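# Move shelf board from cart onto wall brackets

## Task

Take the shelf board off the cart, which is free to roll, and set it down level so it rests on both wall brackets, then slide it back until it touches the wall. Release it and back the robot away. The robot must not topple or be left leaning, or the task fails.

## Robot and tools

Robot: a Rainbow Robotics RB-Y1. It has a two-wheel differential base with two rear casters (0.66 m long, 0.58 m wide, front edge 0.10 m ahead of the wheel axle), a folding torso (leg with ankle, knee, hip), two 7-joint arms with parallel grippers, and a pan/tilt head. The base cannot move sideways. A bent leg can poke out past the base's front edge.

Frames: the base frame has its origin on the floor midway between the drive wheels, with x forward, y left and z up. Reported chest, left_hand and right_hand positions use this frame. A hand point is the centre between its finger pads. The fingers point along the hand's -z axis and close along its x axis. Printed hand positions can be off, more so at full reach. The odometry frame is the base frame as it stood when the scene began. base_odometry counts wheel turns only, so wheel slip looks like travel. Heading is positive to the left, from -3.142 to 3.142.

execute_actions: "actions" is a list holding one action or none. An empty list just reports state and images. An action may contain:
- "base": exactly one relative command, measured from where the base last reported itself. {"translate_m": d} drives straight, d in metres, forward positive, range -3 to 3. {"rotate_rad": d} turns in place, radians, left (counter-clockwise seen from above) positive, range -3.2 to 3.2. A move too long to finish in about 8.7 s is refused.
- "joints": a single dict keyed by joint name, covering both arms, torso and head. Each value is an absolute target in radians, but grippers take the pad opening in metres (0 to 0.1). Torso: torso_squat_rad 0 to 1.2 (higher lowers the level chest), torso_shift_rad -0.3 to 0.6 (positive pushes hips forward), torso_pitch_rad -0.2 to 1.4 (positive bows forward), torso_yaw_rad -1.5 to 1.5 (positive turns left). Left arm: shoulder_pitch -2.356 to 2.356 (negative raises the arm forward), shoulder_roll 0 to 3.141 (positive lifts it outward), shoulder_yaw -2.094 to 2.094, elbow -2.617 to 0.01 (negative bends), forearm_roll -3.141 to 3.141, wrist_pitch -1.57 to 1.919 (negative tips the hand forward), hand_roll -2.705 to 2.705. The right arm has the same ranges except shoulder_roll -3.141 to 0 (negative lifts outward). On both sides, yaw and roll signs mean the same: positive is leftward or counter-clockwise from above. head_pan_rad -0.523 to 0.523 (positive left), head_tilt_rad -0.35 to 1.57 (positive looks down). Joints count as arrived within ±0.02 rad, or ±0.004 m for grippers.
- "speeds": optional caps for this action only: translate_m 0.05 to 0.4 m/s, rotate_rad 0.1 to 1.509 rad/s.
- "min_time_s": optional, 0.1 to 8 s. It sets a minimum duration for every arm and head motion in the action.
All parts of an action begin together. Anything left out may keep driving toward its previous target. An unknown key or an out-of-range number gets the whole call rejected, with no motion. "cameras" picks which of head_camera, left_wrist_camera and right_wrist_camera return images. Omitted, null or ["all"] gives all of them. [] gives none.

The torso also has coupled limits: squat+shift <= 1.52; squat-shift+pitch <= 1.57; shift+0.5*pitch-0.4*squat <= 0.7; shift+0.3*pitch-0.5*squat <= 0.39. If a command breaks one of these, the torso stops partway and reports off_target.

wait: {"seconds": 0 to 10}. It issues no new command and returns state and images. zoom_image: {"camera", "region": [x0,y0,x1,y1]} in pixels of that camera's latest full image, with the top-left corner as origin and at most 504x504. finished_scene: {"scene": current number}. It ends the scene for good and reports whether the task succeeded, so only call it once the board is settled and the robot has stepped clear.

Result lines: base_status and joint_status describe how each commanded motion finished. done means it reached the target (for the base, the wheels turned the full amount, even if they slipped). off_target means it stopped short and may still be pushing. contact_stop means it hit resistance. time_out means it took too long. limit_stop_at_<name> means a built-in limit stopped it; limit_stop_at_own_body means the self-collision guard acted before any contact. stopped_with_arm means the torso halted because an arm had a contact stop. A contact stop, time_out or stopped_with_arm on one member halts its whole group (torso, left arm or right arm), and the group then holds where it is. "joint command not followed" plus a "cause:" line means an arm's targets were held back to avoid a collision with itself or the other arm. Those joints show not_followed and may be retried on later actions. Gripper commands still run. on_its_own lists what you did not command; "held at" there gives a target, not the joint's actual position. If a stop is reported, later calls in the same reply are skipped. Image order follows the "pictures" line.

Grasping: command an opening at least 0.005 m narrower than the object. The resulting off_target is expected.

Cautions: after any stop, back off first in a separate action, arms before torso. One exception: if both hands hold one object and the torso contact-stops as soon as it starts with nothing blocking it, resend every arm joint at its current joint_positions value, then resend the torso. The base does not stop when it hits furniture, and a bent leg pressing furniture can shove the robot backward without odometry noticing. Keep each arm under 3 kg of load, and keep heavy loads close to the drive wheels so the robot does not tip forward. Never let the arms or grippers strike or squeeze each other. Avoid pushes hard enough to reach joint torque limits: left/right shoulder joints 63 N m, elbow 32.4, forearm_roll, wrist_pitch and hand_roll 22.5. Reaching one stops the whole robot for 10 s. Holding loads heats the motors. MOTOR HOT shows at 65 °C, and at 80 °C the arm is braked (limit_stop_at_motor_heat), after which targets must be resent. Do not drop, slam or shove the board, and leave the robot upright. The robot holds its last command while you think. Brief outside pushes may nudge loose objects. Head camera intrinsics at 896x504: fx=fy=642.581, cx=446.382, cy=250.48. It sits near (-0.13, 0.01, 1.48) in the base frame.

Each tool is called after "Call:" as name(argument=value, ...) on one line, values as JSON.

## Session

Call:
execute_actions(actions=[{"joints":{"left_shoulder_pitch_rad":0,"left_shoulder_roll_rad":0.0,"left_shoulder_yaw_rad":0.15,"left_elbow_rad":-1.2,"left_wrist_pitch_rad":-0.37,"left_forearm_roll_rad":0,"left_hand_roll_rad":0,"right_shoulder_pitch_rad":0,"right_shoulder_roll_rad":0.0,"right_shoulder_yaw_rad":-0.15,"right_elbow_rad":-1.2,"right_wrist_pitch_rad":-0.37,"right_forearm_roll_rad":0,"right_hand_roll_rad":0,"torso_squat_rad":0.8,"torso_shift_rad":0.2}}])

Scene clock: 2.37 s.
base_odometry: x=+0.000 y=+0.000 heading=+0.000 (m, m, rad; odometry frame)
base_status: not commanded
joint_positions: torso_squat_rad=+0.800 torso_shift_rad=+0.200 torso_pitch_rad=+0.000 torso_yaw_rad=-0.001 left_shoulder_pitch_rad=+0.000 left_shoulder_roll_rad=+0.000 left_shoulder_yaw_rad=+0.150 left_elbow_rad=-1.200 left_forearm_roll_rad=+0.000 left_wrist_pitch_rad=-0.370 left_hand_roll_rad=+0.000 left_gripper_m=+0.101 right_shoulder_pitch_rad=+0.000 right_shoulder_roll_rad=+0.000 right_shoulder_yaw_rad=-0.150 right_elbow_rad=-1.200 right_forearm_roll_rad=+0.000 right_wrist_pitch_rad=-0.370 right_hand_roll_rad=+0.000 right_gripper_m=+0.099 head_pan_rad=+0.000 head_tilt_rad=+0.399
joint_status: all done
chest: x=-0.1312 y=+0.0003 z=+1.0679 quat_wxyz=(+1.000, +0.000, +0.000, -0.001) (m; base frame)
left_hand: x=+0.3527 y=+0.2927 z=+0.7503 quat_wxyz=(+0.705, +0.053, -0.705, +0.052) (m; base frame)
right_hand: x=+0.3521 y=-0.2933 z=+0.7503 quat_wxyz=(+0.705, -0.053, -0.705, -0.053) (m; base frame)
pictures: head_camera, left_wrist_camera, right_wrist_camera
camera_calibration (this result's frames):
head_camera: T_world_to_cam=[[0.0425535, -0.998968, 0.01588, -0.0119554], [-0.379721, -0.0308727, -0.924586, 1.19189], [0.924122, 0.0333144, -0.380643, 0.527115], [0, 0, 0, 1]] pos_world=[-0.0340254, 0.00729318, 1.30283]
left_wrist_camera: T_world_to_cam=[[0.0338767, -0.0427012, 0.998513, -0.744075], [-0.477092, -0.878593, -0.0213864, 0.478961], [0.8782, -0.475659, -0.0501362, -0.0503979], [0, 0, 0, 1]] pos_world=[0.297975, 0.365067, 0.750686]
right_wrist_camera: T_world_to_cam=[[0.0078168, -0.0400193, -0.999168, 0.727326], [-0.51706, 0.855092, -0.0382937, 0.493575], [0.855913, 0.51693, -0.0140083, -0.0512457], [0, 0, 0, 1]] pos_world=[0.293384, -0.366454, 0.744904]
Images, in order (width x height): head_camera 896x504, left_wrist_camera 644x364, right_wrist_camera 644x364.

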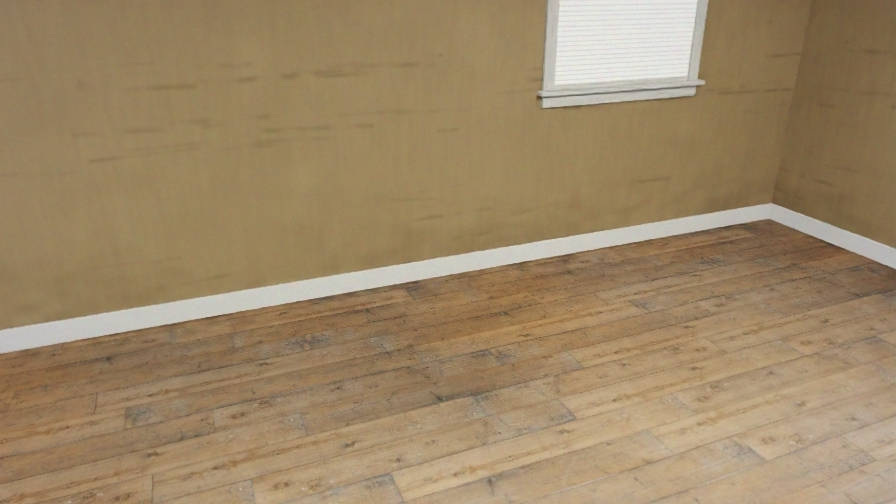

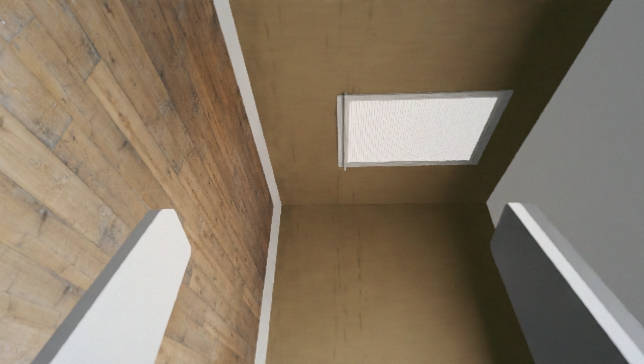

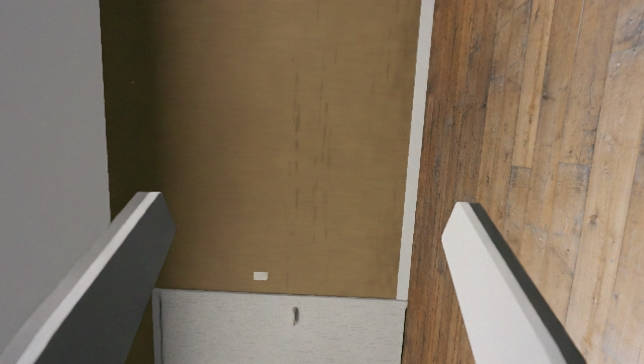

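Call:
execute_actions(actions=[{"base":{"rotate_rad":-2.65},"joints":{"head_pan_rad":0.52}}])

Call:
execute_actions(actions=[{"joints":{"head_pan_rad":-0.52}}], cameras=["head_camera"])

Scene clock: 7.47 s.
base_odometry: x=+0.000 y=+0.000 heading=-2.649 (m, m, rad; odometry frame)
base_status: done
joint_positions: torso_squat_rad=+0.800 torso_shift_rad=+0.200 torso_pitch_rad=+0.000 torso_yaw_rad=-0.001 left_shoulder_pitch_rad=+0.000 left_shoulder_roll_rad=+0.000 left_shoulder_yaw_rad=+0.150 left_elbow_rad=-1.200 left_forearm_roll_rad=+0.000 left_wrist_pitch_rad=-0.370 left_hand_roll_rad=+0.000 left_gripper_m=+0.101 right_shoulder_pitch_rad=+0.000 right_shoulder_roll_rad=+0.000 right_shoulder_yaw_rad=-0.150 right_elbow_rad=-1.200 right_forearm_roll_rad=+0.000 right_wrist_pitch_rad=-0.370 right_hand_roll_rad=+0.000 right_gripper_m=+0.099 head_pan_rad=+0.520 head_tilt_rad=+0.399
joint_status: all done
chest: x=-0.1312 y=+0.0003 z=+1.0679 quat_wxyz=(+1.000, +0.000, +0.000, -0.001) (m; base frame)
left_hand: x=+0.3527 y=+0.2927 z=+0.7503 quat_wxyz=(+0.705, +0.053, -0.705, +0.053) (m; base frame)
right_hand: x=+0.3521 y=-0.2933 z=+0.7503 quat_wxyz=(+0.705, -0.053, -0.705, -0.053) (m; base frame)
pictures: head_camera, left_wrist_camera, right_wrist_camera
camera_calibration (this result's frames):
head_camera: T_world_to_cam=[[0.532927, -0.846009, 0.0160371, 0.0413938], [-0.314269, -0.215494, -0.924553, 1.19904], [0.785636, 0.487679, -0.380717, 0.511977], [0, 0, 0, 1]] pos_world=[-0.0474665, 0.0437244, 1.30283]
left_wrist_camera: T_world_to_cam=[[0.0338627, -0.0426482, 0.998516, -0.744094], [-0.477, -0.878644, -0.0213518, 0.478935], [0.878251, -0.475569, -0.0500965, -0.0504388], [0, 0, 0, 1]] pos_world=[0.297947, 0.365092, 0.750689]
right_wrist_camera: T_world_to_cam=[[0.00783844, -0.0400192, -0.999168, 0.727332], [-0.517034, 0.855108, -0.0383053, 0.493584], [0.855929, 0.516904, -0.0139886, -0.0512539], [0, 0, 0, 1]] pos_world=[0.293368, -0.366467, 0.744917]
Images, in order (width x height): head_camera 896x504, left_wrist_camera 644x364, right_wrist_camera 644x364.

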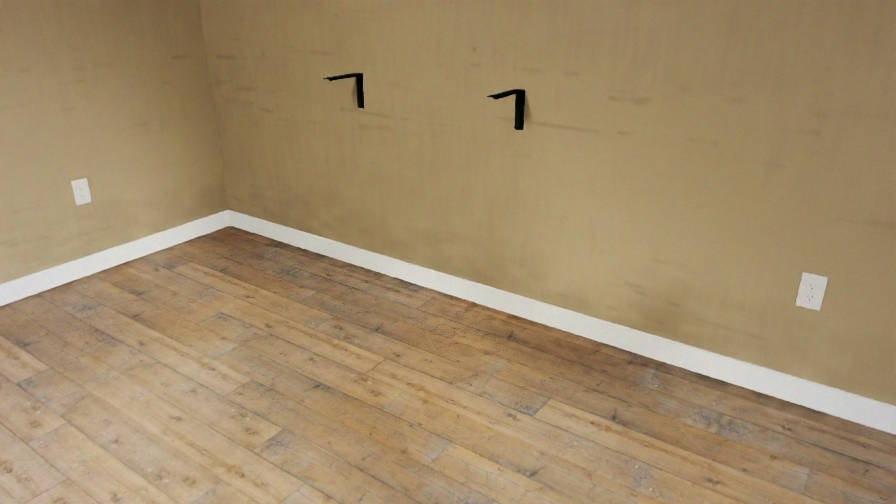

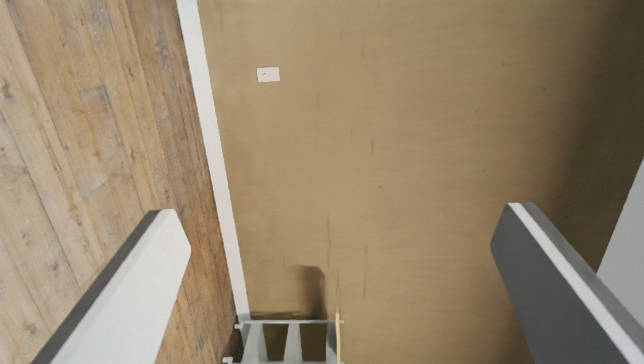

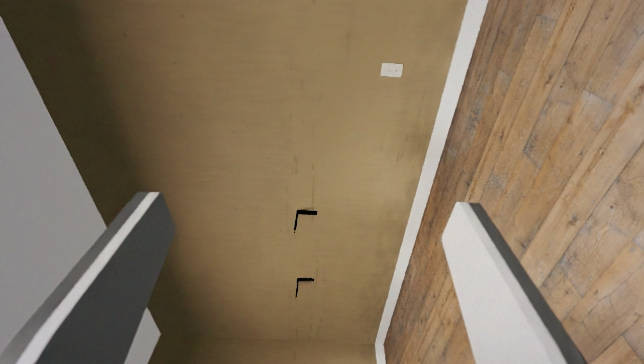

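Scene clock: 8.83 s.
base_odometry: x=+0.000 y=+0.000 heading=-2.649 (m, m, rad; odometry frame)
base_status: not commanded
joint_positions: torso_squat_rad=+0.800 torso_shift_rad=+0.200 torso_pitch_rad=+0.000 torso_yaw_rad=-0.001 left_shoulder_pitch_rad=+0.000 left_shoulder_roll_rad=+0.000 left_shoulder_yaw_rad=+0.150 left_elbow_rad=-1.200 left_forearm_roll_rad=+0.000 left_wrist_pitch_rad=-0.370 left_hand_roll_rad=+0.000 left_gripper_m=+0.101 right_shoulder_pitch_rad=+0.000 right_shoulder_roll_rad=+0.000 right_shoulder_yaw_rad=-0.150 right_elbow_rad=-1.200 right_forearm_roll_rad=+0.000 right_wrist_pitch_rad=-0.370 right_hand_roll_rad=+0.000 right_gripper_m=+0.099 head_pan_rad=-0.520 head_tilt_rad=+0.399
joint_status: all done
chest: x=-0.1312 y=+0.0003 z=+1.0679 quat_wxyz=(+1.000, +0.000, +0.000, -0.001) (m; base frame)
left_hand: x=+0.3527 y=+0.2927 z=+0.7503 quat_wxyz=(+0.705, +0.053, -0.705, +0.053) (m; base frame)
right_hand: x=+0.3521 y=-0.2933 z=+0.7503 quat_wxyz=(+0.705, -0.053, -0.705, -0.053) (m; base frame)
pictures: head_camera
camera_calibration (this result's frames):
head_camera: T_world_to_cam=[[-0.459745, -0.887912, 0.0156935, -0.0666388], [-0.344705, 0.16214, -0.924602, 1.19567], [0.818421, -0.430491, -0.380611, 0.51567], [0, 0, 0, 1]] pos_world=[-0.0405165, -0.0310452, 1.30284]
Images, in order (width x height): head_camera 896x504.

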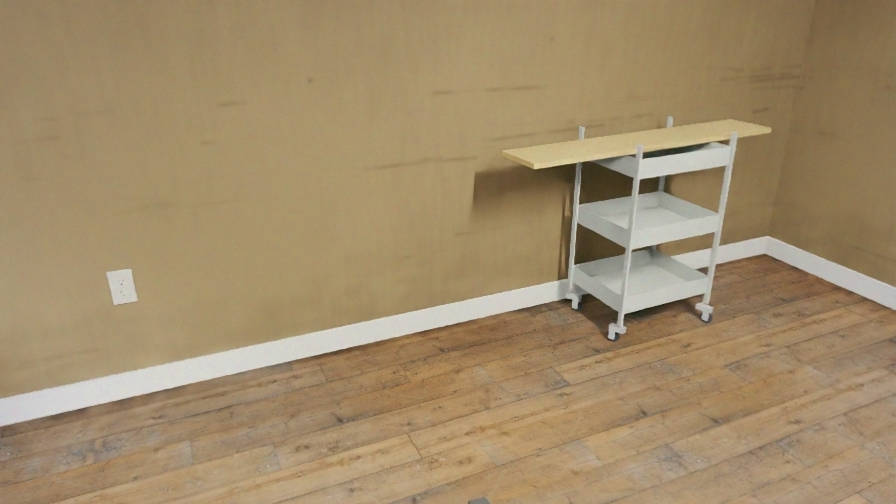

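Call:
execute_actions(actions=[{"base":{"rotate_rad":-1.163},"joints":{"head_pan_rad":0,"head_tilt_rad":0.6,"torso_squat_rad":0.83}}], cameras=[])

Call:
execute_actions(actions=[{"base":{"translate_m":2.0}}], cameras=[])

Call:
execute_actions(actions=[{"base":{"rotate_rad":1.11}}])

Scene clock: 12.40 s.
base_odometry: x=+0.000 y=+0.000 heading=+2.472 (m, m, rad; odometry frame)
base_status: done
joint_positions: torso_squat_rad=+0.830 torso_shift_rad=+0.200 torso_pitch_rad=+0.000 torso_yaw_rad=-0.001 left_shoulder_pitch_rad=+0.000 left_shoulder_roll_rad=+0.000 left_shoulder_yaw_rad=+0.150 left_elbow_rad=-1.200 left_forearm_roll_rad=+0.000 left_wrist_pitch_rad=-0.370 left_hand_roll_rad=+0.000 left_gripper_m=+0.101 right_shoulder_pitch_rad=+0.000 right_shoulder_roll_rad=+0.000 right_shoulder_yaw_rad=-0.150 right_elbow_rad=-1.200 right_forearm_roll_rad=+0.000 right_wrist_pitch_rad=-0.370 right_hand_roll_rad=+0.000 right_gripper_m=+0.099 head_pan_rad=+0.000 head_tilt_rad=+0.600
joint_status: all done
chest: x=-0.1343 y=+0.0003 z=+1.0529 quat_wxyz=(+1.000, +0.000, +0.000, -0.001) (m; base frame)
left_hand: x=+0.3496 y=+0.2927 z=+0.7354 quat_wxyz=(+0.705, +0.053, -0.705, +0.053) (m; base frame)
right_hand: x=+0.3490 y=-0.2933 z=+0.7354 quat_wxyz=(+0.705, -0.053, -0.705, -0.053) (m; base frame)
pictures: none
No camera images: the call's "cameras" was empty. Leave "cameras" out to get every camera's image.

Scene clock: 19.07 s.
base_odometry: x=-1.567 y=+1.243 heading=+2.471 (m, m, rad; odometry frame)
base_status: done
joint_positions: torso_squat_rad=+0.830 torso_shift_rad=+0.200 torso_pitch_rad=+0.000 torso_yaw_rad=-0.001 left_shoulder_pitch_rad=+0.000 left_shoulder_roll_rad=+0.000 left_shoulder_yaw_rad=+0.150 left_elbow_rad=-1.200 left_forearm_roll_rad=+0.000 left_wrist_pitch_rad=-0.370 left_hand_roll_rad=+0.000 left_gripper_m=+0.101 right_shoulder_pitch_rad=+0.000 right_shoulder_roll_rad=+0.000 right_shoulder_yaw_rad=-0.150 right_elbow_rad=-1.200 right_forearm_roll_rad=+0.000 right_wrist_pitch_rad=-0.370 right_hand_roll_rad=+0.000 right_gripper_m=+0.099 head_pan_rad=+0.000 head_tilt_rad=+0.600
joint_status: not commanded
chest: x=-0.1342 y=+0.0003 z=+1.0529 quat_wxyz=(+1.000, +0.000, +0.000, -0.001) (m; base frame)
left_hand: x=+0.3497 y=+0.2927 z=+0.7352 quat_wxyz=(+0.705, +0.053, -0.705, +0.053) (m; base frame)
right_hand: x=+0.3491 y=-0.2933 z=+0.7353 quat_wxyz=(+0.705, -0.053, -0.705, -0.053) (m; base frame)
pictures: none
No camera images: the call's "cameras" was empty. Leave "cameras" out to get every camera's image.

Scene clock: 22.40 s.
base_odometry: x=-1.567 y=+1.243 heading=-2.703 (m, m, rad; odometry frame)
base_status: done
joint_positions: torso_squat_rad=+0.830 torso_shift_rad=+0.200 torso_pitch_rad=+0.000 torso_yaw_rad=-0.001 left_shoulder_pitch_rad=+0.000 left_shoulder_roll_rad=+0.000 left_shoulder_yaw_rad=+0.150 left_elbow_rad=-1.200 left_forearm_roll_rad=+0.000 left_wrist_pitch_rad=-0.370 left_hand_roll_rad=+0.000 left_gripper_m=+0.101 right_shoulder_pitch_rad=+0.000 right_shoulder_roll_rad=+0.000 right_shoulder_yaw_rad=-0.150 right_elbow_rad=-1.200 right_forearm_roll_rad=+0.000 right_wrist_pitch_rad=-0.370 right_hand_roll_rad=+0.000 right_gripper_m=+0.099 head_pan_rad=+0.000 head_tilt_rad=+0.600
joint_status: not commanded
chest: x=-0.1342 y=+0.0003 z=+1.0529 quat_wxyz=(+1.000, +0.000, +0.000, -0.001) (m; base frame)
left_hand: x=+0.3497 y=+0.2927 z=+0.7352 quat_wxyz=(+0.705, +0.053, -0.705, +0.053) (m; base frame)
right_hand: x=+0.3491 y=-0.2933 z=+0.7353 quat_wxyz=(+0.705, -0.053, -0.705, -0.053) (m; base frame)
pictures: head_camera, left_wrist_camera, right_wrist_camera
camera_calibration (this result's frames):
head_camera: T_world_to_cam=[[0.0443979, -0.99899, 0.00695129, -0.000202976], [-0.556538, -0.0305113, -0.830262, 1.03888], [0.829635, 0.0329932, -0.55733, 0.734968], [0, 0, 0, 1]] pos_world=[-0.0315712, 0.00724581, 1.27216]
left_wrist_camera: T_world_to_cam=[[0.0340305, -0.0426285, 0.998511, -0.729028], [-0.476993, -0.87865, -0.0212549, 0.477081], [0.878248, -0.47556, -0.0502344, -0.0484204], [0, 0, 0, 1]] pos_world=[0.294899, 0.365083, 0.735651]
right_wrist_camera: T_world_to_cam=[[0.00767464, -0.0400158, -0.99917, 0.712385], [-0.517035, 0.855111, -0.0382178, 0.491379], [0.85593, 0.516899, -0.0141269, -0.0487542], [0, 0, 0, 1]] pos_world=[0.290323, -0.366476, 0.729884]
Images, in order (width x height): head_camera 896x504, left_wrist_camera 644x364, right_wrist_camera 644x364.

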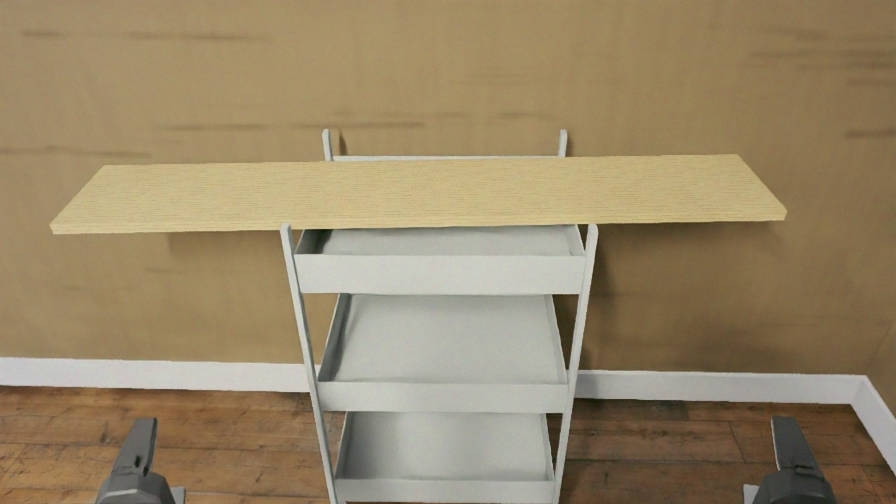

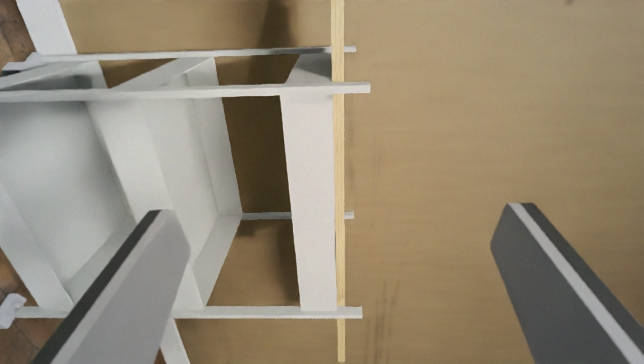

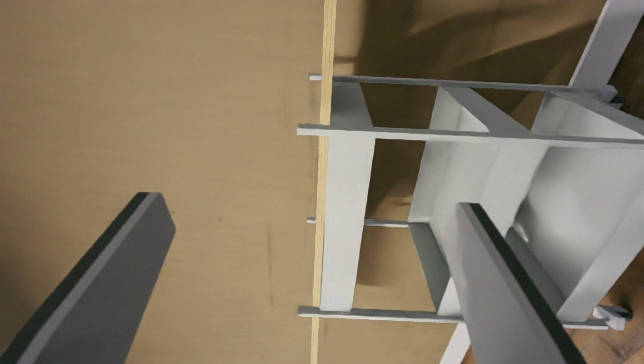

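Call:
execute_actions(actions=[{"base":{"rotate_rad":0.045},"joints":{"head_tilt_rad":0.85,"torso_squat_rad":0.8}}], cameras=[])

Call:
execute_actions(actions=[{"base":{"translate_m":0.37}}])

Scene clock: 23.87 s.
base_odometry: x=-1.566 y=+1.243 heading=-2.659 (m, m, rad; odometry frame)
base_status: done
joint_positions: torso_squat_rad=+0.800 torso_shift_rad=+0.200 torso_pitch_rad=+0.000 torso_yaw_rad=-0.001 left_shoulder_pitch_rad=+0.000 left_shoulder_roll_rad=+0.000 left_shoulder_yaw_rad=+0.150 left_elbow_rad=-1.200 left_forearm_roll_rad=+0.000 left_wrist_pitch_rad=-0.370 left_hand_roll_rad=+0.000 left_gripper_m=+0.101 right_shoulder_pitch_rad=+0.000 right_shoulder_roll_rad=+0.000 right_shoulder_yaw_rad=-0.150 right_elbow_rad=-1.200 right_forearm_roll_rad=+0.000 right_wrist_pitch_rad=-0.370 right_hand_roll_rad=+0.000 right_gripper_m=+0.099 head_pan_rad=+0.000 head_tilt_rad=+0.850
joint_status: all done
chest: x=-0.1311 y=+0.0003 z=+1.0679 quat_wxyz=(+1.000, +0.000, +0.000, -0.001) (m; base frame)
left_hand: x=+0.3527 y=+0.2927 z=+0.7501 quat_wxyz=(+0.705, +0.053, -0.705, +0.053) (m; base frame)
right_hand: x=+0.3521 y=-0.2933 z=+0.7502 quat_wxyz=(+0.705, -0.053, -0.705, -0.053) (m; base frame)
pictures: none
No camera images: the call's "cameras" was empty. Leave "cameras" out to get every camera's image.

Scene clock: 26.30 s.
base_odometry: x=-1.894 y=+1.071 heading=-2.659 (m, m, rad; odometry frame)
base_status: done
joint_positions: torso_squat_rad=+0.800 torso_shift_rad=+0.200 torso_pitch_rad=+0.000 torso_yaw_rad=-0.001 left_shoulder_pitch_rad=+0.000 left_shoulder_roll_rad=+0.000 left_shoulder_yaw_rad=+0.150 left_elbow_rad=-1.200 left_forearm_roll_rad=+0.000 left_wrist_pitch_rad=-0.370 left_hand_roll_rad=+0.000 left_gripper_m=+0.101 right_shoulder_pitch_rad=+0.000 right_shoulder_roll_rad=+0.000 right_shoulder_yaw_rad=-0.150 right_elbow_rad=-1.200 right_forearm_roll_rad=+0.000 right_wrist_pitch_rad=-0.370 right_hand_roll_rad=+0.000 right_gripper_m=+0.099 head_pan_rad=+0.000 head_tilt_rad=+0.850
joint_status: not commanded
chest: x=-0.1311 y=+0.0003 z=+1.0679 quat_wxyz=(+1.000, +0.000, +0.000, -0.001) (m; base frame)
left_hand: x=+0.3527 y=+0.2927 z=+0.7502 quat_wxyz=(+0.705, +0.053, -0.705, +0.053) (m; base frame)
right_hand: x=+0.3521 y=-0.2933 z=+0.7502 quat_wxyz=(+0.705, -0.053, -0.705, -0.053) (m; base frame)
pictures: head_camera, left_wrist_camera, right_wrist_camera
camera_calibration (this result's frames):
head_camera: T_world_to_cam=[[0.0446806, -0.998991, -0.0045159, 0.0141293], [-0.744727, -0.0302948, -0.666681, 0.825092], [0.665872, 0.0331509, -0.745329, 0.961239], [0, 0, 0, 1]] pos_world=[-0.026225, 0.00724513, 1.26658]
left_wrist_camera: T_world_to_cam=[[0.0341, -0.042621, 0.998509, -0.744082], [-0.477005, -0.878645, -0.0212144, 0.47883], [0.878239, -0.47557, -0.0502922, -0.0503183], [0, 0, 0, 1]] pos_world=[0.297969, 0.365078, 0.7506]
right_wrist_camera: T_world_to_cam=[[0.00758416, -0.0400121, -0.99917, 0.727317], [-0.517043, 0.855108, -0.0381677, 0.493491], [0.855926, 0.516903, -0.0142027, -0.0511092], [0, 0, 0, 1]] pos_world=[0.293385, -0.366468, 0.744823]
Images, in order (width x height): head_camera 896x504, left_wrist_camera 644x364, right_wrist_camera 644x364.

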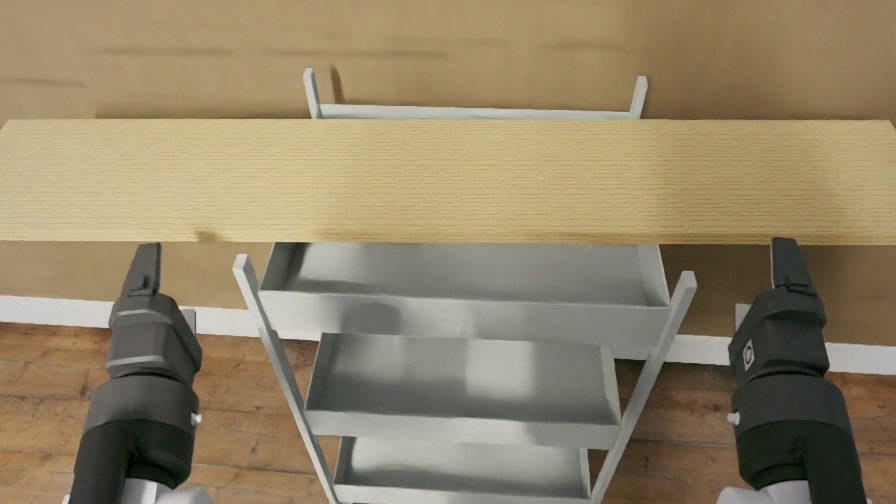

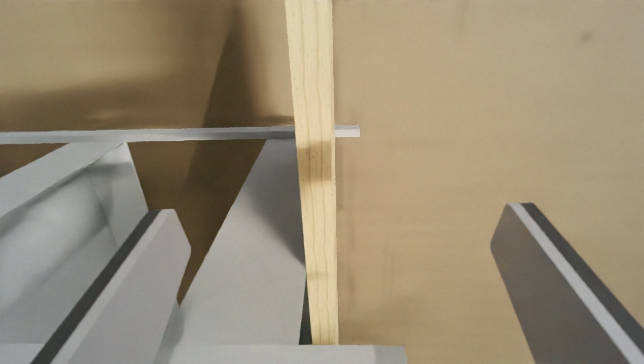

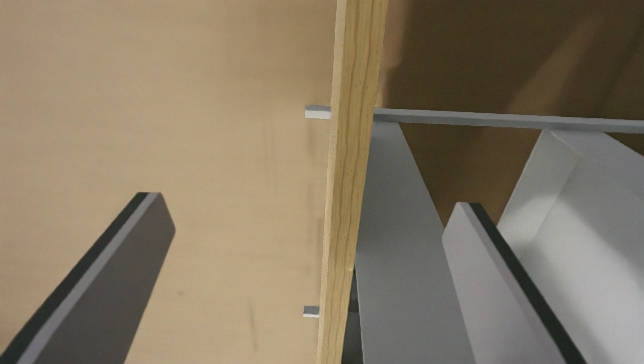

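Call:
execute_actions(actions=[{"base":{"translate_m":0.105},"joints":{"torso_squat_rad":0.835},"speeds":{"translate_m":0.08}}], cameras=[])

Call:
execute_actions(actions=[{"joints":{"left_gripper_m":0,"right_gripper_m":0}}], cameras=[])

Call:
execute_actions(actions=[{"joints":{"torso_squat_rad":0.5}}], cameras=["head_camera"])

Call:
execute_actions(actions=[{"base":{"translate_m":-0.8},"joints":{"head_tilt_rad":0.5,"torso_squat_rad":0.1,"left_elbow_rad":-1.4,"right_elbow_rad":-1.4,"left_wrist_pitch_rad":-0.18,"right_wrist_pitch_rad":-0.18},"min_time_s":3}], cameras=[])

Call:
execute_actions(actions=[{"base":{"rotate_rad":1.53}}], cameras=[])

Call:
execute_actions(actions=[{"base":{"translate_m":1.7}}], cameras=[])

Call:
execute_actions(actions=[{"base":{"translate_m":1.72}}], cameras=[])

Call:
execute_actions(actions=[{"base":{"rotate_rad":-1.571}}], cameras=["head_camera"])

Scene clock: 28.43 s.
base_odometry: x=-1.987 y=+1.022 heading=-2.658 (m, m, rad; odometry frame)
base_status: done
joint_positions: torso_squat_rad=+0.835 torso_shift_rad=+0.200 torso_pitch_rad=+0.000 torso_yaw_rad=-0.001 left_shoulder_pitch_rad=+0.000 left_shoulder_roll_rad=+0.000 left_shoulder_yaw_rad=+0.150 left_elbow_rad=-1.200 left_forearm_roll_rad=+0.000 left_wrist_pitch_rad=-0.370 left_hand_roll_rad=+0.000 left_gripper_m=+0.101 right_shoulder_pitch_rad=+0.000 right_shoulder_roll_rad=+0.000 right_shoulder_yaw_rad=-0.150 right_elbow_rad=-1.200 right_forearm_roll_rad=+0.000 right_wrist_pitch_rad=-0.370 right_hand_roll_rad=+0.000 right_gripper_m=+0.099 head_pan_rad=+0.000 head_tilt_rad=+0.850
joint_status: all done
chest: x=-0.1347 y=+0.0003 z=+1.0504 quat_wxyz=(+1.000, +0.000, +0.000, -0.001) (m; base frame)
left_hand: x=+0.3492 y=+0.2927 z=+0.7327 quat_wxyz=(+0.705, +0.053, -0.705, +0.053) (m; base frame)
right_hand: x=+0.3486 y=-0.2933 z=+0.7327 quat_wxyz=(+0.705, -0.053, -0.705, -0.053) (m; base frame)
pictures: none
No camera images: the call's "cameras" was empty. Leave "cameras" out to get every camera's image.

Scene clock: 29.93 s.
base_odometry: x=-1.987 y=+1.022 heading=-2.658 (m, m, rad; odometry frame)
base_status: not commanded
joint_positions: torso_squat_rad=+0.835 torso_shift_rad=+0.200 torso_pitch_rad=-0.001 torso_yaw_rad=-0.001 left_shoulder_pitch_rad=-0.002 left_shoulder_roll_rad=+0.001 left_shoulder_yaw_rad=+0.150 left_elbow_rad=-1.203 left_forearm_roll_rad=+0.000 left_wrist_pitch_rad=-0.372 left_hand_roll_rad=+0.000 left_gripper_m=+0.019 right_shoulder_pitch_rad=+0.000 right_shoulder_roll_rad=+0.000 right_shoulder_yaw_rad=-0.150 right_elbow_rad=-1.200 right_forearm_roll_rad=+0.000 right_wrist_pitch_rad=-0.370 right_hand_roll_rad=+0.000 right_gripper_m=+0.017 head_pan_rad=+0.000 head_tilt_rad=+0.850
joint_status: left_gripper_m off_target (ended at +0.019, target +0.000); right_gripper_m off_target (ended at +0.017, target +0.000)
chest: x=-0.1351 y=+0.0001 z=+1.0504 quat_wxyz=(+1.000, +0.000, +0.000, +0.000) (m; base frame)
left_hand: x=+0.3503 y=+0.2929 z=+0.7362 quat_wxyz=(+0.702, +0.053, -0.708, +0.052) (m; base frame)
right_hand: x=+0.3483 y=-0.2934 z=+0.7327 quat_wxyz=(+0.705, -0.053, -0.705, -0.053) (m; base frame)
pictures: none
No camera images: the call's "cameras" was empty. Leave "cameras" out to get every camera's image.

Scene clock: 31.87 s.
base_odometry: x=-1.987 y=+1.022 heading=-2.658 (m, m, rad; odometry frame)
base_status: not commanded
joint_positions: torso_squat_rad=+0.500 torso_shift_rad=+0.200 torso_pitch_rad=+0.001 torso_yaw_rad=-0.001 left_shoulder_pitch_rad=+0.001 left_shoulder_roll_rad=+0.000 left_shoulder_yaw_rad=+0.150 left_elbow_rad=-1.199 left_forearm_roll_rad=+0.000 left_wrist_pitch_rad=-0.369 left_hand_roll_rad=+0.000 left_gripper_m=+0.019 right_shoulder_pitch_rad=+0.001 right_shoulder_roll_rad=+0.000 right_shoulder_yaw_rad=-0.150 right_elbow_rad=-1.198 right_forearm_roll_rad=+0.000 right_wrist_pitch_rad=-0.369 right_hand_roll_rad=+0.000 right_gripper_m=+0.017 head_pan_rad=+0.000 head_tilt_rad=+0.850
joint_status: all done
chest: x=-0.1055 y=+0.0002 z=+1.1920 quat_wxyz=(+1.000, +0.000, +0.000, +0.000) (m; base frame)
left_hand: x=+0.3775 y=+0.2931 z=+0.8727 quat_wxyz=(+0.707, +0.053, -0.704, +0.053) (m; base frame)
right_hand: x=+0.3768 y=-0.2935 z=+0.8723 quat_wxyz=(+0.707, -0.053, -0.703, -0.053) (m; base frame)
pictures: head_camera
camera_calibration (this result's frames):
head_camera: T_world_to_cam=[[0.0447392, -0.998988, -0.00468945, 0.013742], [-0.745324, -0.0302526, -0.666015, 0.926041], [0.665199, 0.0332921, -0.745923, 1.03729], [0, 0, 0, 1]] pos_world=[-0.000416793, 0.00720964, 1.39056]
Images, in order (width x height): head_camera 896x504.

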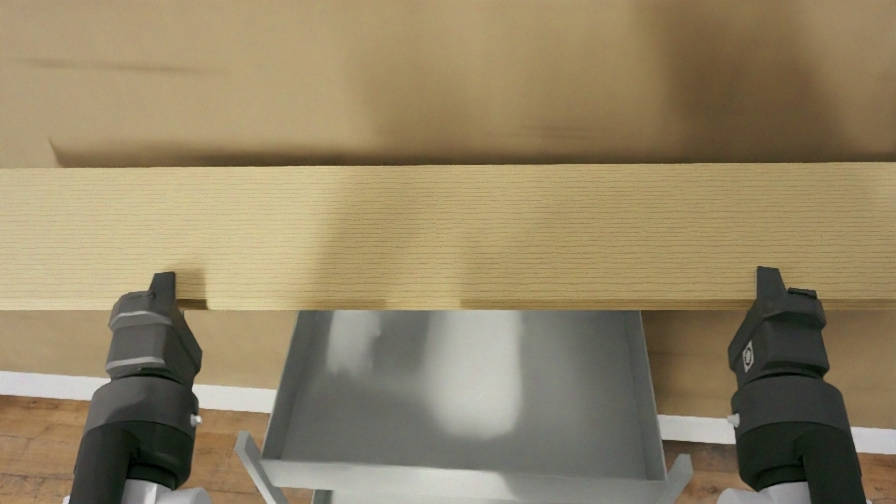

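Scene clock: 35.67 s.
base_odometry: x=-1.279 y=+1.394 heading=-2.657 (m, m, rad; odometry frame)
base_status: done
joint_positions: torso_squat_rad=+0.100 torso_shift_rad=+0.200 torso_pitch_rad=+0.001 torso_yaw_rad=-0.001 left_shoulder_pitch_rad=+0.001 left_shoulder_roll_rad=-0.002 left_shoulder_yaw_rad=+0.148 left_elbow_rad=-1.399 left_forearm_roll_rad=+0.000 left_wrist_pitch_rad=-0.179 left_hand_roll_rad=+0.000 left_gripper_m=+0.019 right_shoulder_pitch_rad=+0.001 right_shoulder_roll_rad=+0.001 right_shoulder_yaw_rad=-0.148 right_elbow_rad=-1.398 right_forearm_roll_rad=+0.000 right_wrist_pitch_rad=-0.179 right_hand_roll_rad=+0.000 right_gripper_m=+0.017 head_pan_rad=+0.000 head_tilt_rad=+0.500
joint_status: all done
chest: x=-0.0892 y=+0.0003 z=+1.2725 quat_wxyz=(+1.000, +0.000, +0.000, +0.000) (m; base frame)
left_hand: x=+0.4135 y=+0.2945 z=+1.0029 quat_wxyz=(+0.703, +0.052, -0.707, +0.052) (m; base frame)
right_hand: x=+0.4128 y=-0.2950 z=+1.0025 quat_wxyz=(+0.704, -0.053, -0.707, -0.053) (m; base frame)
pictures: none
No camera images: the call's "cameras" was empty. Leave "cameras" out to get every camera's image.

Scene clock: 39.50 s.
base_odometry: x=-1.279 y=+1.395 heading=-1.128 (m, m, rad; odometry frame)
base_status: done
joint_positions: torso_squat_rad=+0.100 torso_shift_rad=+0.200 torso_pitch_rad=+0.001 torso_yaw_rad=-0.001 left_shoulder_pitch_rad=+0.001 left_shoulder_roll_rad=-0.002 left_shoulder_yaw_rad=+0.148 left_elbow_rad=-1.399 left_forearm_roll_rad=+0.000 left_wrist_pitch_rad=-0.179 left_hand_roll_rad=+0.000 left_gripper_m=+0.019 right_shoulder_pitch_rad=+0.001 right_shoulder_roll_rad=+0.001 right_shoulder_yaw_rad=-0.148 right_elbow_rad=-1.398 right_forearm_roll_rad=+0.000 right_wrist_pitch_rad=-0.179 right_hand_roll_rad=+0.000 right_gripper_m=+0.017 head_pan_rad=+0.000 head_tilt_rad=+0.500
joint_status: not commanded
chest: x=-0.0892 y=+0.0003 z=+1.2725 quat_wxyz=(+1.000, +0.000, +0.000, +0.000) (m; base frame)
left_hand: x=+0.4135 y=+0.2944 z=+1.0029 quat_wxyz=(+0.703, +0.052, -0.707, +0.052) (m; base frame)
right_hand: x=+0.4128 y=-0.2950 z=+1.0026 quat_wxyz=(+0.704, -0.053, -0.707, -0.053) (m; base frame)
pictures: none
No camera images: the call's "cameras" was empty. Leave "cameras" out to get every camera's image.

Scene clock: 45.30 s.
base_odometry: x=-0.549 y=-0.141 heading=-1.127 (m, m, rad; odometry frame)
base_status: done
joint_positions: torso_squat_rad=+0.100 torso_shift_rad=+0.200 torso_pitch_rad=+0.001 torso_yaw_rad=-0.001 left_shoulder_pitch_rad=+0.001 left_shoulder_roll_rad=-0.002 left_shoulder_yaw_rad=+0.148 left_elbow_rad=-1.399 left_forearm_roll_rad=+0.000 left_wrist_pitch_rad=-0.179 left_hand_roll_rad=+0.000 left_gripper_m=+0.019 right_shoulder_pitch_rad=+0.001 right_shoulder_roll_rad=+0.001 right_shoulder_yaw_rad=-0.148 right_elbow_rad=-1.398 right_forearm_roll_rad=+0.000 right_wrist_pitch_rad=-0.179 right_hand_roll_rad=+0.000 right_gripper_m=+0.017 head_pan_rad=+0.000 head_tilt_rad=+0.500
joint_status: not commanded
chest: x=-0.0891 y=+0.0003 z=+1.2725 quat_wxyz=(+1.000, +0.000, +0.000, +0.000) (m; base frame)
left_hand: x=+0.4136 y=+0.2944 z=+1.0029 quat_wxyz=(+0.703, +0.052, -0.707, +0.052) (m; base frame)
right_hand: x=+0.4129 y=-0.2950 z=+1.0026 quat_wxyz=(+0.703, -0.053, -0.707, -0.053) (m; base frame)
pictures: none
No camera images: the call's "cameras" was empty. Leave "cameras" out to get every camera's image.

Scene clock: 51.27 s.
base_odometry: x=+0.190 y=-1.694 heading=-1.127 (m, m, rad; odometry frame)
base_status: done
joint_positions: torso_squat_rad=+0.100 torso_shift_rad=+0.200 torso_pitch_rad=+0.001 torso_yaw_rad=-0.001 left_shoulder_pitch_rad=+0.001 left_shoulder_roll_rad=-0.002 left_shoulder_yaw_rad=+0.148 left_elbow_rad=-1.399 left_forearm_roll_rad=+0.000 left_wrist_pitch_rad=-0.179 left_hand_roll_rad=+0.000 left_gripper_m=+0.019 right_shoulder_pitch_rad=+0.001 right_shoulder_roll_rad=+0.001 right_shoulder_yaw_rad=-0.148 right_elbow_rad=-1.398 right_forearm_roll_rad=+0.000 right_wrist_pitch_rad=-0.179 right_hand_roll_rad=+0.000 right_gripper_m=+0.017 head_pan_rad=+0.000 head_tilt_rad=+0.500
joint_status: not commanded
chest: x=-0.0891 y=+0.0003 z=+1.2725 quat_wxyz=(+1.000, +0.000, +0.000, +0.000) (m; base frame)
left_hand: x=+0.4136 y=+0.2944 z=+1.0029 quat_wxyz=(+0.703, +0.052, -0.707, +0.052) (m; base frame)
right_hand: x=+0.4129 y=-0.2950 z=+1.0026 quat_wxyz=(+0.703, -0.053, -0.707, -0.053) (m; base frame)
pictures: none
No camera images: the call's "cameras" was empty. Leave "cameras" out to get every camera's image.

Scene clock: 55.17 s.
base_odometry: x=+0.190 y=-1.694 heading=-2.697 (m, m, rad; odometry frame)
base_status: done
joint_positions: torso_squat_rad=+0.100 torso_shift_rad=+0.200 torso_pitch_rad=+0.001 torso_yaw_rad=-0.001 left_shoulder_pitch_rad=+0.001 left_shoulder_roll_rad=-0.002 left_shoulder_yaw_rad=+0.148 left_elbow_rad=-1.399 left_forearm_roll_rad=+0.000 left_wrist_pitch_rad=-0.179 left_hand_roll_rad=+0.000 left_gripper_m=+0.019 right_shoulder_pitch_rad=+0.001 right_shoulder_roll_rad=+0.001 right_shoulder_yaw_rad=-0.148 right_elbow_rad=-1.398 right_forearm_roll_rad=+0.000 right_wrist_pitch_rad=-0.179 right_hand_roll_rad=+0.000 right_gripper_m=+0.017 head_pan_rad=+0.000 head_tilt_rad=+0.500
joint_status: not commanded
chest: x=-0.0891 y=+0.0003 z=+1.2725 quat_wxyz=(+1.000, +0.000, +0.000, +0.000) (m; base frame)
left_hand: x=+0.4136 y=+0.2944 z=+1.0029 quat_wxyz=(+0.703, +0.052, -0.707, +0.052) (m; base frame)
right_hand: x=+0.4129 y=-0.2950 z=+1.0027 quat_wxyz=(+0.703, -0.053, -0.707, -0.053) (m; base frame)
pictures: head_camera
camera_calibration (this result's frames):
head_camera: T_world_to_cam=[[0.0435162, -0.998988, 0.0113607, -0.0102252], [-0.47177, -0.0305716, -0.881191, 1.32703], [0.880647, 0.0329864, -0.472623, 0.698461], [0, 0, 0, 1]] pos_world=[0.011402, 0.00731491, 1.49959]
Images, in order (width x height): head_camera 896x504.

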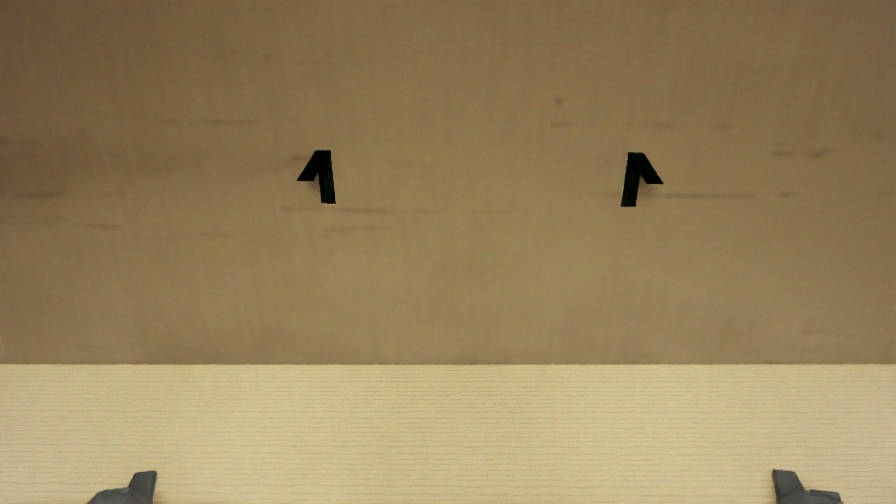

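Call:
execute_actions(actions=[{"base":{"rotate_rad":-0.02}}], cameras=[])

Call:
execute_actions(actions=[{"base":{"translate_m":0.75},"joints":{"head_tilt_rad":0.75}}])

Scene clock: 55.97 s.
base_odometry: x=+0.190 y=-1.694 heading=-2.716 (m, m, rad; odometry frame)
base_status: done
joint_positions: torso_squat_rad=+0.100 torso_shift_rad=+0.200 torso_pitch_rad=+0.001 torso_yaw_rad=-0.001 left_shoulder_pitch_rad=+0.001 left_shoulder_roll_rad=-0.002 left_shoulder_yaw_rad=+0.148 left_elbow_rad=-1.399 left_forearm_roll_rad=+0.000 left_wrist_pitch_rad=-0.179 left_hand_roll_rad=+0.000 left_gripper_m=+0.019 right_shoulder_pitch_rad=+0.001 right_shoulder_roll_rad=+0.001 right_shoulder_yaw_rad=-0.148 right_elbow_rad=-1.398 right_forearm_roll_rad=+0.000 right_wrist_pitch_rad=-0.179 right_hand_roll_rad=+0.000 right_gripper_m=+0.017 head_pan_rad=+0.000 head_tilt_rad=+0.500
joint_status: not commanded
chest: x=-0.0891 y=+0.0003 z=+1.2725 quat_wxyz=(+1.000, +0.000, +0.000, +0.000) (m; base frame)
left_hand: x=+0.4136 y=+0.2944 z=+1.0029 quat_wxyz=(+0.703, +0.052, -0.707, +0.052) (m; base frame)
right_hand: x=+0.4129 y=-0.2950 z=+1.0026 quat_wxyz=(+0.703, -0.053, -0.707, -0.053) (m; base frame)
pictures: none
No camera images: the call's "cameras" was empty. Leave "cameras" out to get every camera's image.

Scene clock: 59.40 s.
base_odometry: x=-0.493 y=-2.003 heading=-2.717 (m, m, rad; odometry frame)
base_status: done
joint_positions: torso_squat_rad=+0.100 torso_shift_rad=+0.200 torso_pitch_rad=+0.001 torso_yaw_rad=-0.001 left_shoulder_pitch_rad=+0.001 left_shoulder_roll_rad=-0.002 left_shoulder_yaw_rad=+0.148 left_elbow_rad=-1.399 left_forearm_roll_rad=+0.000 left_wrist_pitch_rad=-0.179 left_hand_roll_rad=+0.000 left_gripper_m=+0.019 right_shoulder_pitch_rad=+0.001 right_shoulder_roll_rad=+0.001 right_shoulder_yaw_rad=-0.148 right_elbow_rad=-1.398 right_forearm_roll_rad=+0.000 right_wrist_pitch_rad=-0.179 right_hand_roll_rad=+0.000 right_gripper_m=+0.017 head_pan_rad=+0.000 head_tilt_rad=+0.750
joint_status: all done
chest: x=-0.0891 y=+0.0003 z=+1.2725 quat_wxyz=(+1.000, +0.000, +0.000, +0.000) (m; base frame)
left_hand: x=+0.4136 y=+0.2944 z=+1.0029 quat_wxyz=(+0.703, +0.052, -0.707, +0.052) (m; base frame)
right_hand: x=+0.4129 y=-0.2950 z=+1.0027 quat_wxyz=(+0.703, -0.053, -0.707, -0.053) (m; base frame)
pictures: head_camera, left_wrist_camera, right_wrist_camera
camera_calibration (this result's frames):
head_camera: T_world_to_cam=[[0.0449221, -0.99899, -0.0000035327, 0.00660703], [-0.675074, -0.0303538, -0.737125, 1.10127], [0.736381, 0.0331156, -0.675756, 0.987915], [0, 0, 0, 1]] pos_world=[0.0156629, 0.0073128, 1.47937]
left_wrist_camera: T_world_to_cam=[[0.0279122, -0.041973, 0.998729, -0.996269], [-0.478023, -0.878032, -0.0235408, 0.517298], [0.877904, -0.476759, -0.0445719, -0.095515], [0, 0, 0, 1]] pos_world=[0.358941, 0.36685, 1.00292]
right_wrist_camera: T_world_to_cam=[[0.0129998, -0.039793, -0.999123, 0.976781], [-0.517933, 0.854449, -0.0407699, 0.538795], [0.855322, 0.518009, -0.00950242, -0.102844], [0, 0, 0, 1]] pos_world=[0.354326, -0.36823, 0.996914]
Images, in order (width x height): head_camera 896x504, left_wrist_camera 644x364, right_wrist_camera 644x364.

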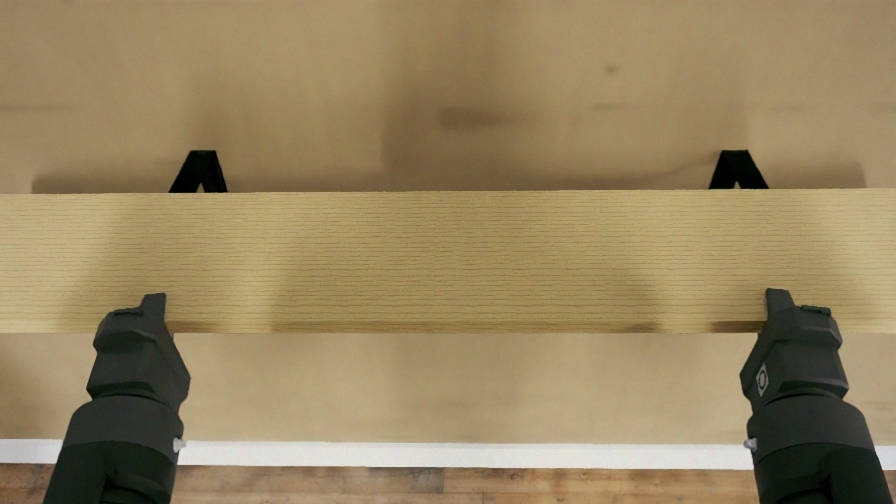

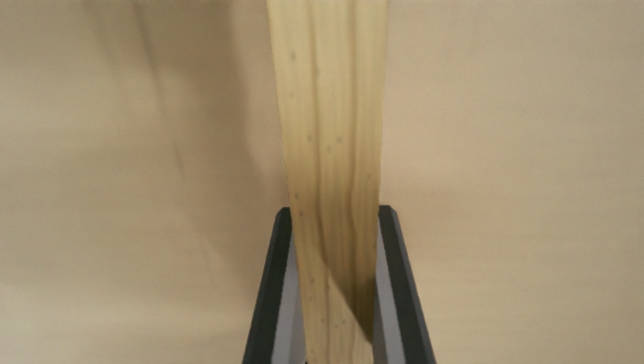

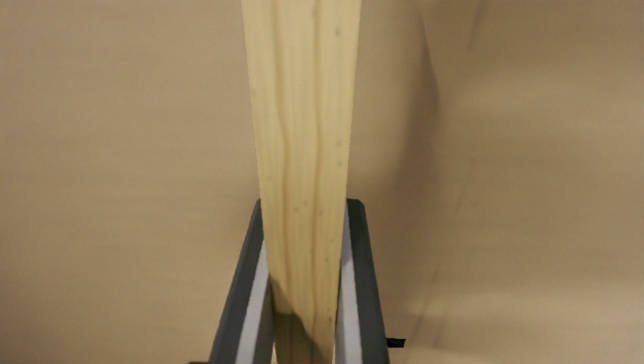

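Call:
execute_actions(actions=[{"base":{"translate_m":0.17},"speeds":{"translate_m":0.15}}], cameras=[])

Call:
execute_actions(actions=[{"joints":{"torso_squat_rad":0.4}}], cameras=[])

Call:
execute_actions(actions=[{"joints":{"left_gripper_m":0.06,"right_gripper_m":0.06}}])

Scene clock: 61.73 s.
base_odometry: x=-0.648 y=-2.073 heading=-2.717 (m, m, rad; odometry frame)
base_status: done
joint_positions: torso_squat_rad=+0.100 torso_shift_rad=+0.200 torso_pitch_rad=+0.001 torso_yaw_rad=-0.001 left_shoulder_pitch_rad=+0.001 left_shoulder_roll_rad=-0.002 left_shoulder_yaw_rad=+0.148 left_elbow_rad=-1.399 left_forearm_roll_rad=+0.000 left_wrist_pitch_rad=-0.179 left_hand_roll_rad=+0.000 left_gripper_m=+0.019 right_shoulder_pitch_rad=+0.001 right_shoulder_roll_rad=+0.001 right_shoulder_yaw_rad=-0.148 right_elbow_rad=-1.398 right_forearm_roll_rad=+0.000 right_wrist_pitch_rad=-0.179 right_hand_roll_rad=+0.000 right_gripper_m=+0.017 head_pan_rad=+0.000 head_tilt_rad=+0.750
joint_status: not commanded
chest: x=-0.0891 y=+0.0003 z=+1.2725 quat_wxyz=(+1.000, +0.000, +0.000, +0.000) (m; base frame)
left_hand: x=+0.4136 y=+0.2944 z=+1.0029 quat_wxyz=(+0.703, +0.052, -0.707, +0.052) (m; base frame)
right_hand: x=+0.4129 y=-0.2950 z=+1.0027 quat_wxyz=(+0.703, -0.053, -0.707, -0.053) (m; base frame)
pictures: none
No camera images: the call's "cameras" was empty. Leave "cameras" out to get every camera's image.

Scene clock: 63.57 s.
base_odometry: x=-0.648 y=-2.073 heading=-2.717 (m, m, rad; odometry frame)
base_status: not commanded
joint_positions: torso_squat_rad=+0.400 torso_shift_rad=+0.200 torso_pitch_rad=+0.000 torso_yaw_rad=-0.001 left_shoulder_pitch_rad=+0.001 left_shoulder_roll_rad=-0.002 left_shoulder_yaw_rad=+0.148 left_elbow_rad=-1.399 left_forearm_roll_rad=+0.000 left_wrist_pitch_rad=-0.179 left_hand_roll_rad=+0.000 left_gripper_m=+0.019 right_shoulder_pitch_rad=+0.001 right_shoulder_roll_rad=+0.001 right_shoulder_yaw_rad=-0.148 right_elbow_rad=-1.398 right_forearm_roll_rad=+0.000 right_wrist_pitch_rad=-0.179 right_hand_roll_rad=+0.000 right_gripper_m=+0.017 head_pan_rad=+0.000 head_tilt_rad=+0.750
joint_status: all done
chest: x=-0.0996 y=+0.0003 z=+1.2218 quat_wxyz=(+1.000, +0.000, +0.000, +0.000) (m; base frame)
left_hand: x=+0.4033 y=+0.2944 z=+0.9524 quat_wxyz=(+0.703, +0.052, -0.707, +0.052) (m; base frame)
right_hand: x=+0.4026 y=-0.2950 z=+0.9521 quat_wxyz=(+0.703, -0.053, -0.707, -0.053) (m; base frame)
pictures: none
No camera images: the call's "cameras" was empty. Leave "cameras" out to get every camera's image.

Scene clock: 64.63 s.
base_odometry: x=-0.648 y=-2.073 heading=-2.717 (m, m, rad; odometry frame)
base_status: not commanded
joint_positions: torso_squat_rad=+0.400 torso_shift_rad=+0.200 torso_pitch_rad=+0.000 torso_yaw_rad=-0.001 left_shoulder_pitch_rad=+0.000 left_shoulder_roll_rad=+0.000 left_shoulder_yaw_rad=+0.150 left_elbow_rad=-1.400 left_forearm_roll_rad=+0.000 left_wrist_pitch_rad=-0.180 left_hand_roll_rad=+0.000 left_gripper_m=+0.060 right_shoulder_pitch_rad=+0.001 right_shoulder_roll_rad=+0.001 right_shoulder_yaw_rad=-0.150 right_elbow_rad=-1.398 right_forearm_roll_rad=+0.000 right_wrist_pitch_rad=-0.179 right_hand_roll_rad=+0.000 right_gripper_m=+0.061 head_pan_rad=+0.000 head_tilt_rad=+0.750
joint_status: all done
chest: x=-0.0996 y=+0.0003 z=+1.2218 quat_wxyz=(+1.000, +0.000, +0.000, +0.000) (m; base frame)
left_hand: x=+0.4033 y=+0.2956 z=+0.9534 quat_wxyz=(+0.702, +0.053, -0.708, +0.052) (m; base frame)
right_hand: x=+0.4024 y=-0.2959 z=+0.9521 quat_wxyz=(+0.703, -0.053, -0.707, -0.053) (m; base frame)
pictures: head_camera, left_wrist_camera, right_wrist_camera
camera_calibration (this result's frames):
head_camera: T_world_to_cam=[[0.0449346, -0.99899, -0.000030551, 0.00707489], [-0.674842, -0.0303318, -0.737338, 1.05711], [0.736593, 0.0331526, -0.675524, 0.961104], [0, 0, 0, 1]] pos_world=[0.00512541, 0.00726889, 1.4287]
left_wrist_camera: T_world_to_cam=[[0.0253945, -0.0436316, 0.998725, -0.944991], [-0.476762, -0.87864, -0.0262629, 0.514494], [0.878666, -0.475487, -0.0431145, -0.0902189], [0, 0, 0, 1]] pos_world=[0.348561, 0.367926, 0.953408]
right_wrist_camera: T_world_to_cam=[[0.0134083, -0.0402534, -0.9991, 0.926095], [-0.516729, 0.855148, -0.0413883, 0.532338], [0.856044, 0.516819, -0.00933396, -0.0946043], [0, 0, 0, 1]] pos_world=[0.343643, -0.369056, 0.94641]
Images, in order (width x height): head_camera 896x504, left_wrist_camera 644x364, right_wrist_camera 644x364.

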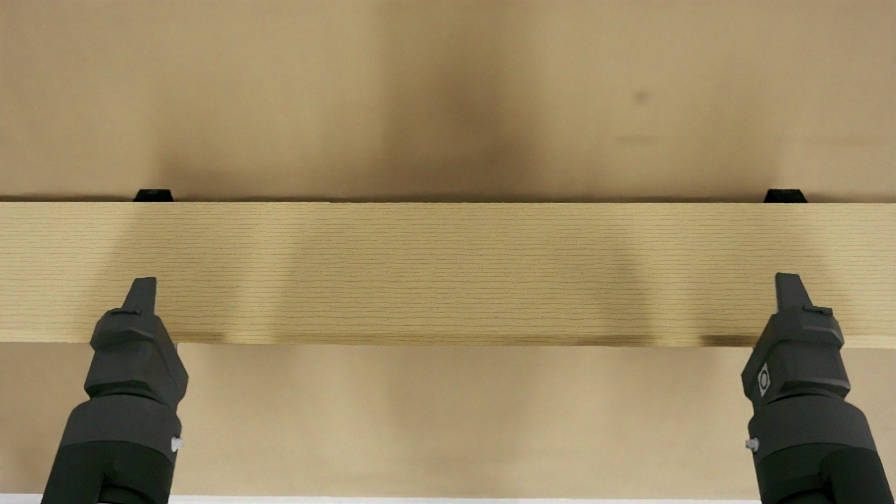

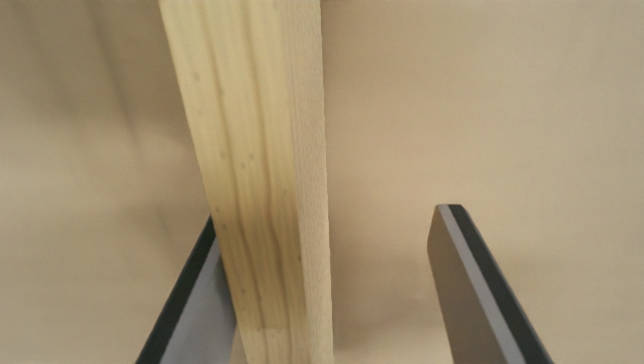

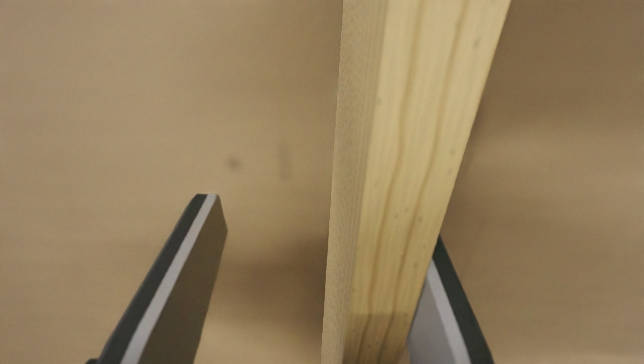

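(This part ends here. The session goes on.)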